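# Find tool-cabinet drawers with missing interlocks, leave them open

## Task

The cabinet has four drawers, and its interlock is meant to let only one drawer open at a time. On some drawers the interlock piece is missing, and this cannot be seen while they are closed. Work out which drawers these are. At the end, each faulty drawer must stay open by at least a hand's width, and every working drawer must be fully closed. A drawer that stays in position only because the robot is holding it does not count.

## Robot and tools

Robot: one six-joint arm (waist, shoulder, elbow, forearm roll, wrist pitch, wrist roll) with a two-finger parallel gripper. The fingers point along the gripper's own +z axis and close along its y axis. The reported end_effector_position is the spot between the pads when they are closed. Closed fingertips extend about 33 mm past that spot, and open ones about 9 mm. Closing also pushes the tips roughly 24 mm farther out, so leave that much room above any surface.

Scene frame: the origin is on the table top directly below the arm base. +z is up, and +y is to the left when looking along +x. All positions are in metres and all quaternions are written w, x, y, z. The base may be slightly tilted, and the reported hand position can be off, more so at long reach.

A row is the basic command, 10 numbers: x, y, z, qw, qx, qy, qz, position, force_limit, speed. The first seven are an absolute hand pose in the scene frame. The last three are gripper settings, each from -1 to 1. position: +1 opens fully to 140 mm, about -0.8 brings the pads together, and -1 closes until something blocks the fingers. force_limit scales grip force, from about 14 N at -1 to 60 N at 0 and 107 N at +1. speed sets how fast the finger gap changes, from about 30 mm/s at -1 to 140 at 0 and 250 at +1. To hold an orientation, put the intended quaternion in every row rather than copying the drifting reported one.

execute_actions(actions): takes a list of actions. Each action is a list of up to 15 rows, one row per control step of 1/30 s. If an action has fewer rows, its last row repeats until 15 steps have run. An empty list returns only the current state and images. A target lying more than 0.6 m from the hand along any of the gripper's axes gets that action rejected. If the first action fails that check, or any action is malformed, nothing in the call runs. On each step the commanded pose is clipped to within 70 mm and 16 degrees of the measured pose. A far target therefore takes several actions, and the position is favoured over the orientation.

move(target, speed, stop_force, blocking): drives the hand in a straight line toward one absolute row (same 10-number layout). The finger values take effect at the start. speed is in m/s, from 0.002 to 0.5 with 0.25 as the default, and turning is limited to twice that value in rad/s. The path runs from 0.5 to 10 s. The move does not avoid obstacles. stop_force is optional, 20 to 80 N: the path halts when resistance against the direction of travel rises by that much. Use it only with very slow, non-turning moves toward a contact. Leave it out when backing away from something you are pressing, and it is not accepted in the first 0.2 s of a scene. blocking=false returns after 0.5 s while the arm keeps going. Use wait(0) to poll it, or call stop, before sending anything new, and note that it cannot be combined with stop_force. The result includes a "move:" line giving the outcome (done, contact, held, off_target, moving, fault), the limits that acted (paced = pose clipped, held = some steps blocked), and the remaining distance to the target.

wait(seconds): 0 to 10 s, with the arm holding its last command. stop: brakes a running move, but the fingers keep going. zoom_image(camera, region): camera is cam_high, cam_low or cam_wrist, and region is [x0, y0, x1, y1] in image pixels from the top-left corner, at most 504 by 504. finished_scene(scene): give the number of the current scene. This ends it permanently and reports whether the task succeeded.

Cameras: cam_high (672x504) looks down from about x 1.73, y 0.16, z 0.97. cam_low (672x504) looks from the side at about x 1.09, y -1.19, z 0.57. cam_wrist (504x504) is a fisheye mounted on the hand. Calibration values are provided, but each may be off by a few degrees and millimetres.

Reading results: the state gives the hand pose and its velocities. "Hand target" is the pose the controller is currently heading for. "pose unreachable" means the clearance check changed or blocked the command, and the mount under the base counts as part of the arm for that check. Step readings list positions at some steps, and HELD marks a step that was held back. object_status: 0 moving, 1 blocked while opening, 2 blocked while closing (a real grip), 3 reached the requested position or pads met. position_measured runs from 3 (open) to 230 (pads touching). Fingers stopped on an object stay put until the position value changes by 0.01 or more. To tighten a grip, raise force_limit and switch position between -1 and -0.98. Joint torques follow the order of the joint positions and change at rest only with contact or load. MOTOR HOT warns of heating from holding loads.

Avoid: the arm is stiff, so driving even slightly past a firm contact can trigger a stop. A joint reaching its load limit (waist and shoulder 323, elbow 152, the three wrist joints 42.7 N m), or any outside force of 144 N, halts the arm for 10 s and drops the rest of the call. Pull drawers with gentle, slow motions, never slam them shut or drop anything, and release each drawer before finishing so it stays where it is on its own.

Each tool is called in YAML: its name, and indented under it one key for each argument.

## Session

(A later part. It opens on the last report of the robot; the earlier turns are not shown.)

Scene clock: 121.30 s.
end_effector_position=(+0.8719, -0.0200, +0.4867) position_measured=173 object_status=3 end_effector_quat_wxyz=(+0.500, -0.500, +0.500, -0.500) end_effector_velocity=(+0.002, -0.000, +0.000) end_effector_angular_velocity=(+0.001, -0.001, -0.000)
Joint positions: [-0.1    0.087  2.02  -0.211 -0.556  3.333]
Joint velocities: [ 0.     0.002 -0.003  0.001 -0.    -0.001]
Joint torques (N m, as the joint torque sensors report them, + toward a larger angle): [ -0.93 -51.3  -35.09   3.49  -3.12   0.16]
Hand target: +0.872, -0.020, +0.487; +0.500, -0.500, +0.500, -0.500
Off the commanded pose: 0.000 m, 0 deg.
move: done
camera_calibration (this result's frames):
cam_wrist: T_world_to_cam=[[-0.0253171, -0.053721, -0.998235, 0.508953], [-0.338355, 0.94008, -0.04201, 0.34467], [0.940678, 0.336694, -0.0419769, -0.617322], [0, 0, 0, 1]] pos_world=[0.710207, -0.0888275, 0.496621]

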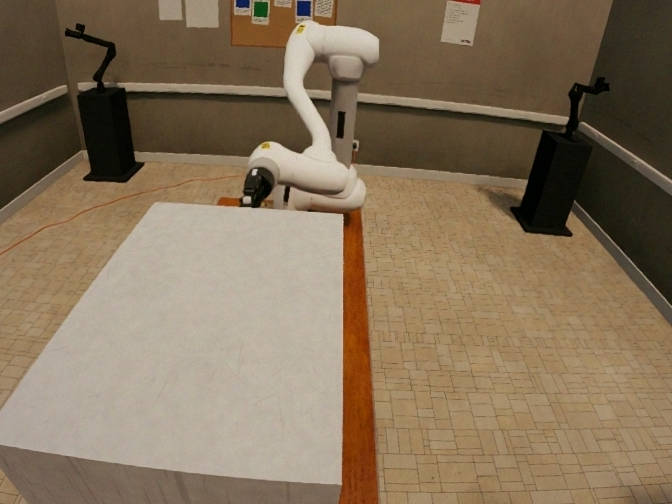

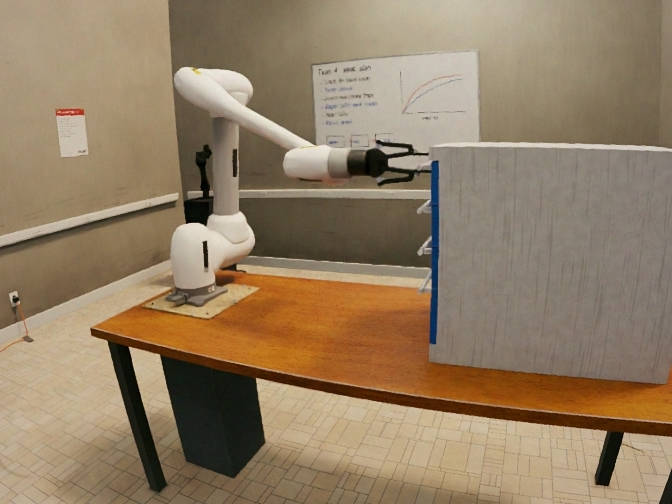

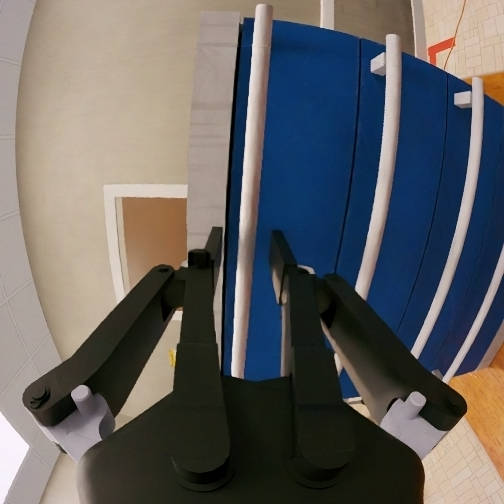

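move:
  target: [0.872, -0.02, 0.4866, -0.5, 0.5, -0.5, 0.5, -1, 0.3, -0.5]
  speed: 0.02

move:
  target: [0.748, -0.02, 0.4863, -0.5, 0.5, -0.5, 0.5, -1, 0.3, -0.5]
  speed: 0.06
  stop_force: 45

zoom_image:
  camera: "cam_low"
  region: [370, 140, 450, 220]

Scene clock: 125.13 s.
end_effector_position=(+0.8720, -0.0200, +0.4867) position_measured=218 object_status=2 end_effector_quat_wxyz=(+0.500, -0.500, +0.500, -0.500) end_effector_velocity=(-0.000, -0.000, +0.000) end_effector_angular_velocity=(+0.001, -0.001, -0.000)
Joint positions: [-0.1    0.087  2.02  -0.211 -0.556  3.333]
Joint velocities: [ 0.    -0.     0.     0.001 -0.001  0.   ]
Joint torques (N m, as the joint torque sensors report them, + toward a larger angle): [ -1.02 -46.41 -37.16   3.27  -2.41   0.12]
Hand target: +0.872, -0.020, +0.487; +0.500, -0.500, +0.500, -0.500
Off the commanded pose: 0.000 m, 0 deg.
move: done
camera_calibration (this result's frames):
cam_wrist: T_world_to_cam=[[-0.0252518, -0.053739, -0.998236, 0.508898], [-0.33835, 0.94008, -0.0420492, 0.344709], [0.940681, 0.336691, -0.0419213, -0.617455], [0, 0, 0, 1]] pos_world=[0.710312, -0.0888151, 0.496611]

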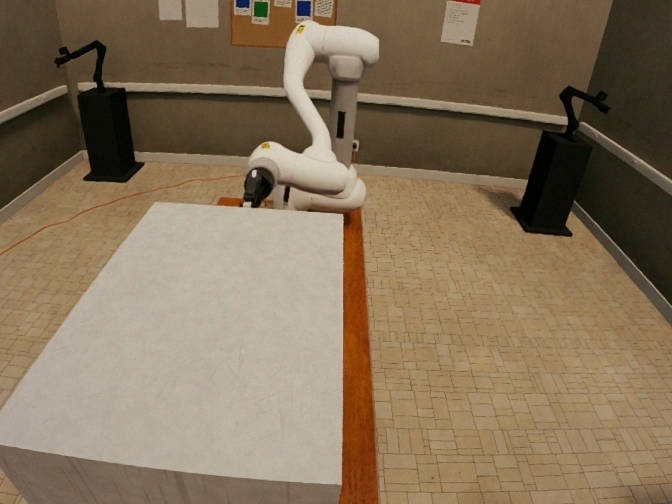

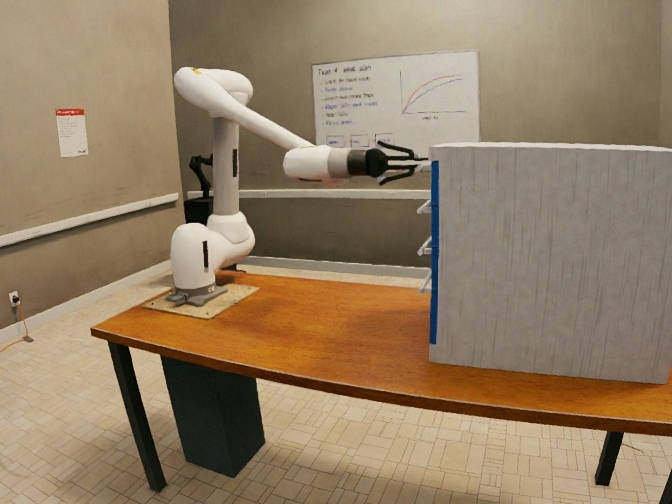

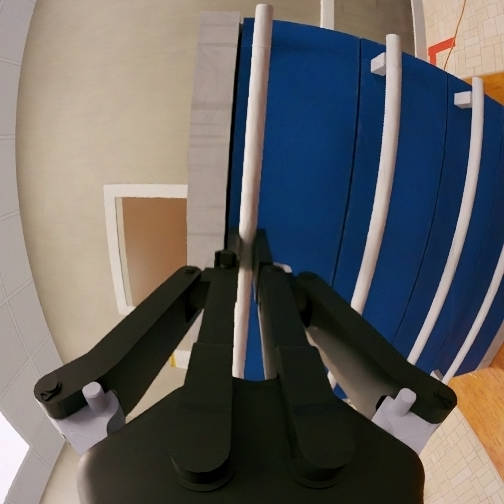

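Scene clock: 127.53 s.
end_effector_position=(+0.7481, -0.0199, +0.4861) position_measured=218 object_status=2 end_effector_quat_wxyz=(+0.500, -0.500, +0.500, -0.500) end_effector_velocity=(-0.002, +0.000, -0.001) end_effector_angular_velocity=(-0.000, +0.001, +0.000)
Joint positions: [-0.133 -0.114  2.221 -0.272 -0.563  3.385]
Joint velocities: [-0.001 -0.003  0.003 -0.002 -0.     0.001]
Joint torques (N m, as the joint torque sensors report them, + toward a larger angle): [ -2.61 -24.45 -31.54   3.22  -1.41   0.77]
Hand target: +0.748, -0.020, +0.486; +0.500, -0.500, +0.500, -0.500
Off the commanded pose: 0.000 m, 0 deg.
move: done
camera_calibration (this result's frames):
cam_wrist: T_world_to_cam=[[-0.0253416, -0.0537865, -0.998231, 0.50528], [-0.338371, 0.940072, -0.0420627, 0.302727], [0.940672, 0.336706, -0.0420227, -0.500898], [0, 0, 0, 1]] pos_world=[0.586419, -0.0887526, 0.49607]

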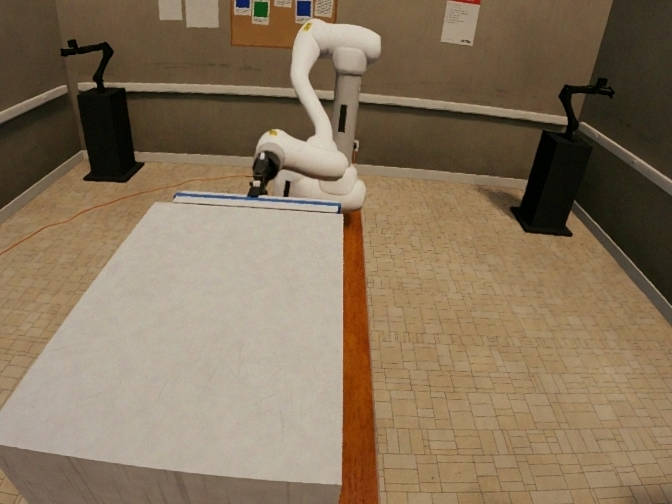

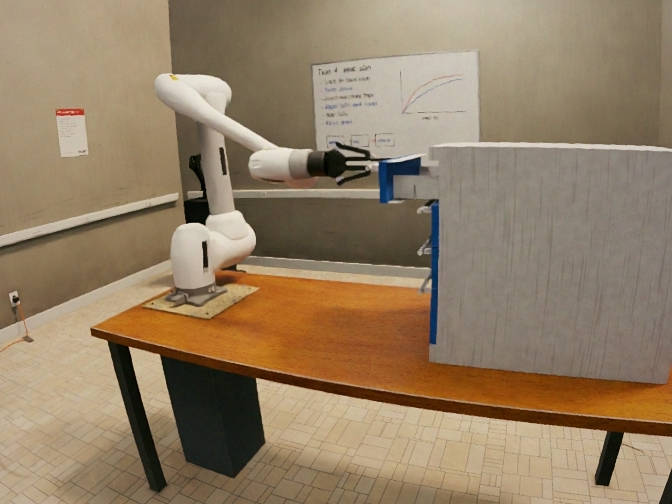

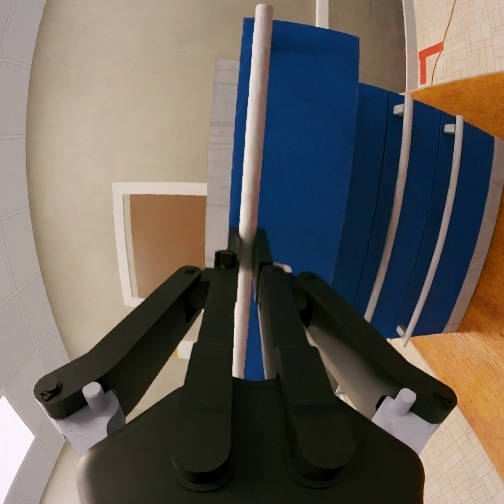

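Region (370, 140, 450, 220) of cam_low's 672x504 image, scaled by 6.300, with more detail than that image has.

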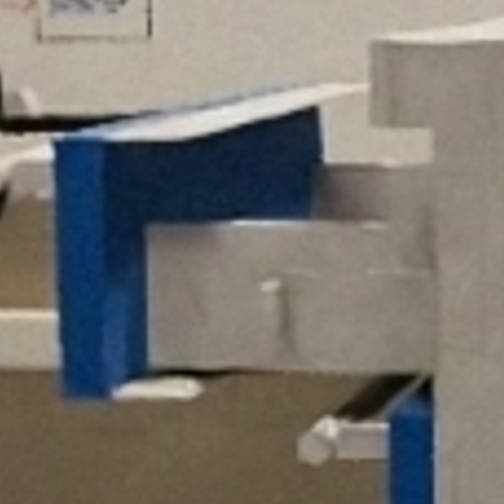

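move:
  target: [0.748, -0.02, 0.4863, -0.5, 0.5, -0.5, 0.5, -0.35, 0.3, 0.3]
  speed: 0.02

move:
  target: [0.69, -0.02, 0.4863, -0.5, 0.5, -0.5, 0.5, -0.35, 0.3, 0.3]
  speed: 0.12

Scene clock: 133.20 s.
end_effector_position=(+0.7480, -0.0200, +0.4863) position_measured=173 object_status=3 end_effector_quat_wxyz=(+0.500, -0.500, +0.500, -0.500) end_effector_velocity=(-0.000, +0.000, -0.000) end_effector_angular_velocity=(+0.000, +0.001, -0.000)
Joint positions: [-0.133 -0.114  2.221 -0.273 -0.562  3.385]
Joint velocities: [-0. -0.  0. -0.  0.  0.]
Joint torques (N m, as the joint torque sensors report them, + toward a larger angle): [ -0.67 -27.52 -35.67   3.33  -2.92   0.4 ]
Hand target: +0.748, -0.020, +0.486; +0.500, -0.500, +0.500, -0.500
Off the commanded pose: 0.000 m, 0 deg.
move: done
camera_calibration (this result's frames):
cam_wrist: T_world_to_cam=[[-0.0253316, -0.0537326, -0.998234, 0.505458], [-0.338355, 0.94008, -0.042016, 0.302719], [0.940677, 0.336693, -0.0419944, -0.500778], [0, 0, 0, 1]] pos_world=[0.586301, -0.0888119, 0.496255]

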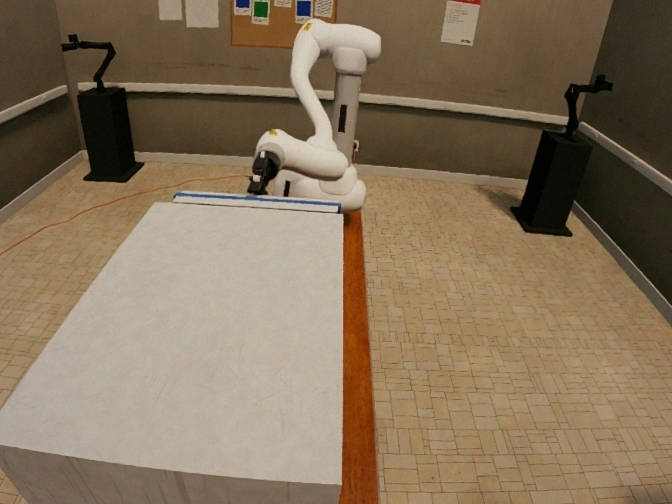

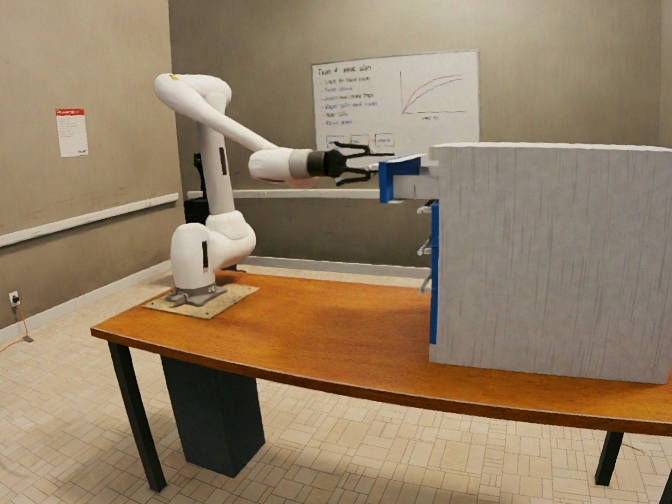

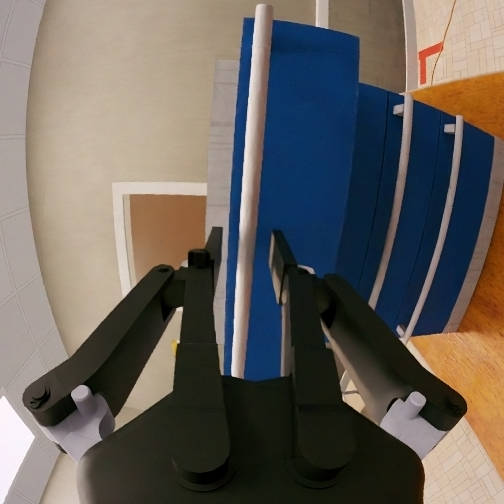

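Scene clock: 134.10 s.
end_effector_position=(+0.6901, -0.0200, +0.4862) position_measured=173 object_status=3 end_effector_quat_wxyz=(+0.500, -0.500, +0.500, -0.500) end_effector_velocity=(-0.001, +0.000, +0.000) end_effector_angular_velocity=(-0.001, +0.000, +0.001)
Joint positions: [-0.157 -0.218  2.304 -0.326 -0.548  3.434]
Joint velocities: [-0.001 -0.003  0.001 -0.004  0.001  0.003]
Joint torques (N m, as the joint torque sensors report them, + toward a larger angle): [ -0.54 -18.77 -35.24   3.54  -2.79   0.42]
Hand target: +0.690, -0.020, +0.486; +0.500, -0.500, +0.500, -0.500
Off the commanded pose: 0.000 m, 0 deg.
move: done
camera_calibration (this result's frames):
cam_wrist: T_world_to_cam=[[-0.0253593, -0.0537678, -0.998231, 0.5039], [-0.338336, 0.940086, -0.0420407, 0.283087], [0.940684, 0.336671, -0.0420315, -0.446311], [0, 0, 0, 1]] pos_world=[0.528394, -0.0887731, 0.496151]

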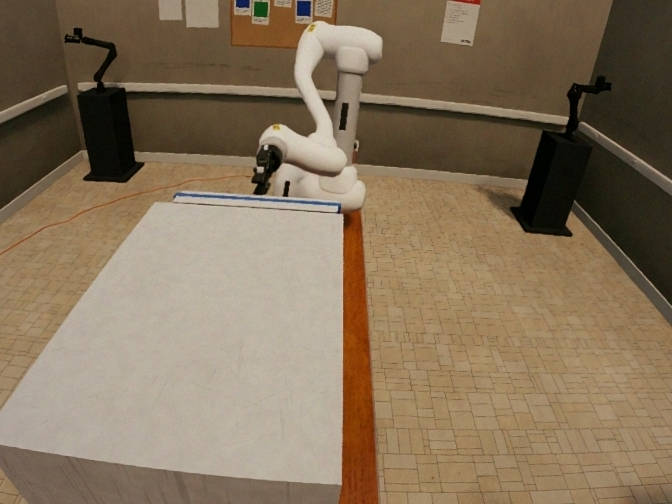

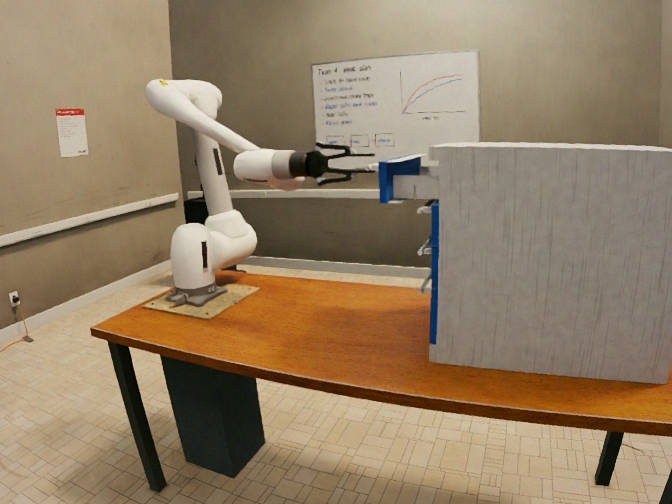

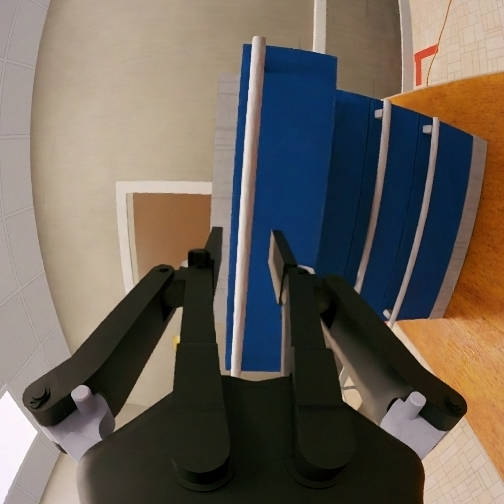

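finished_scene:
  scene: 2

The scene is finished: the task was done.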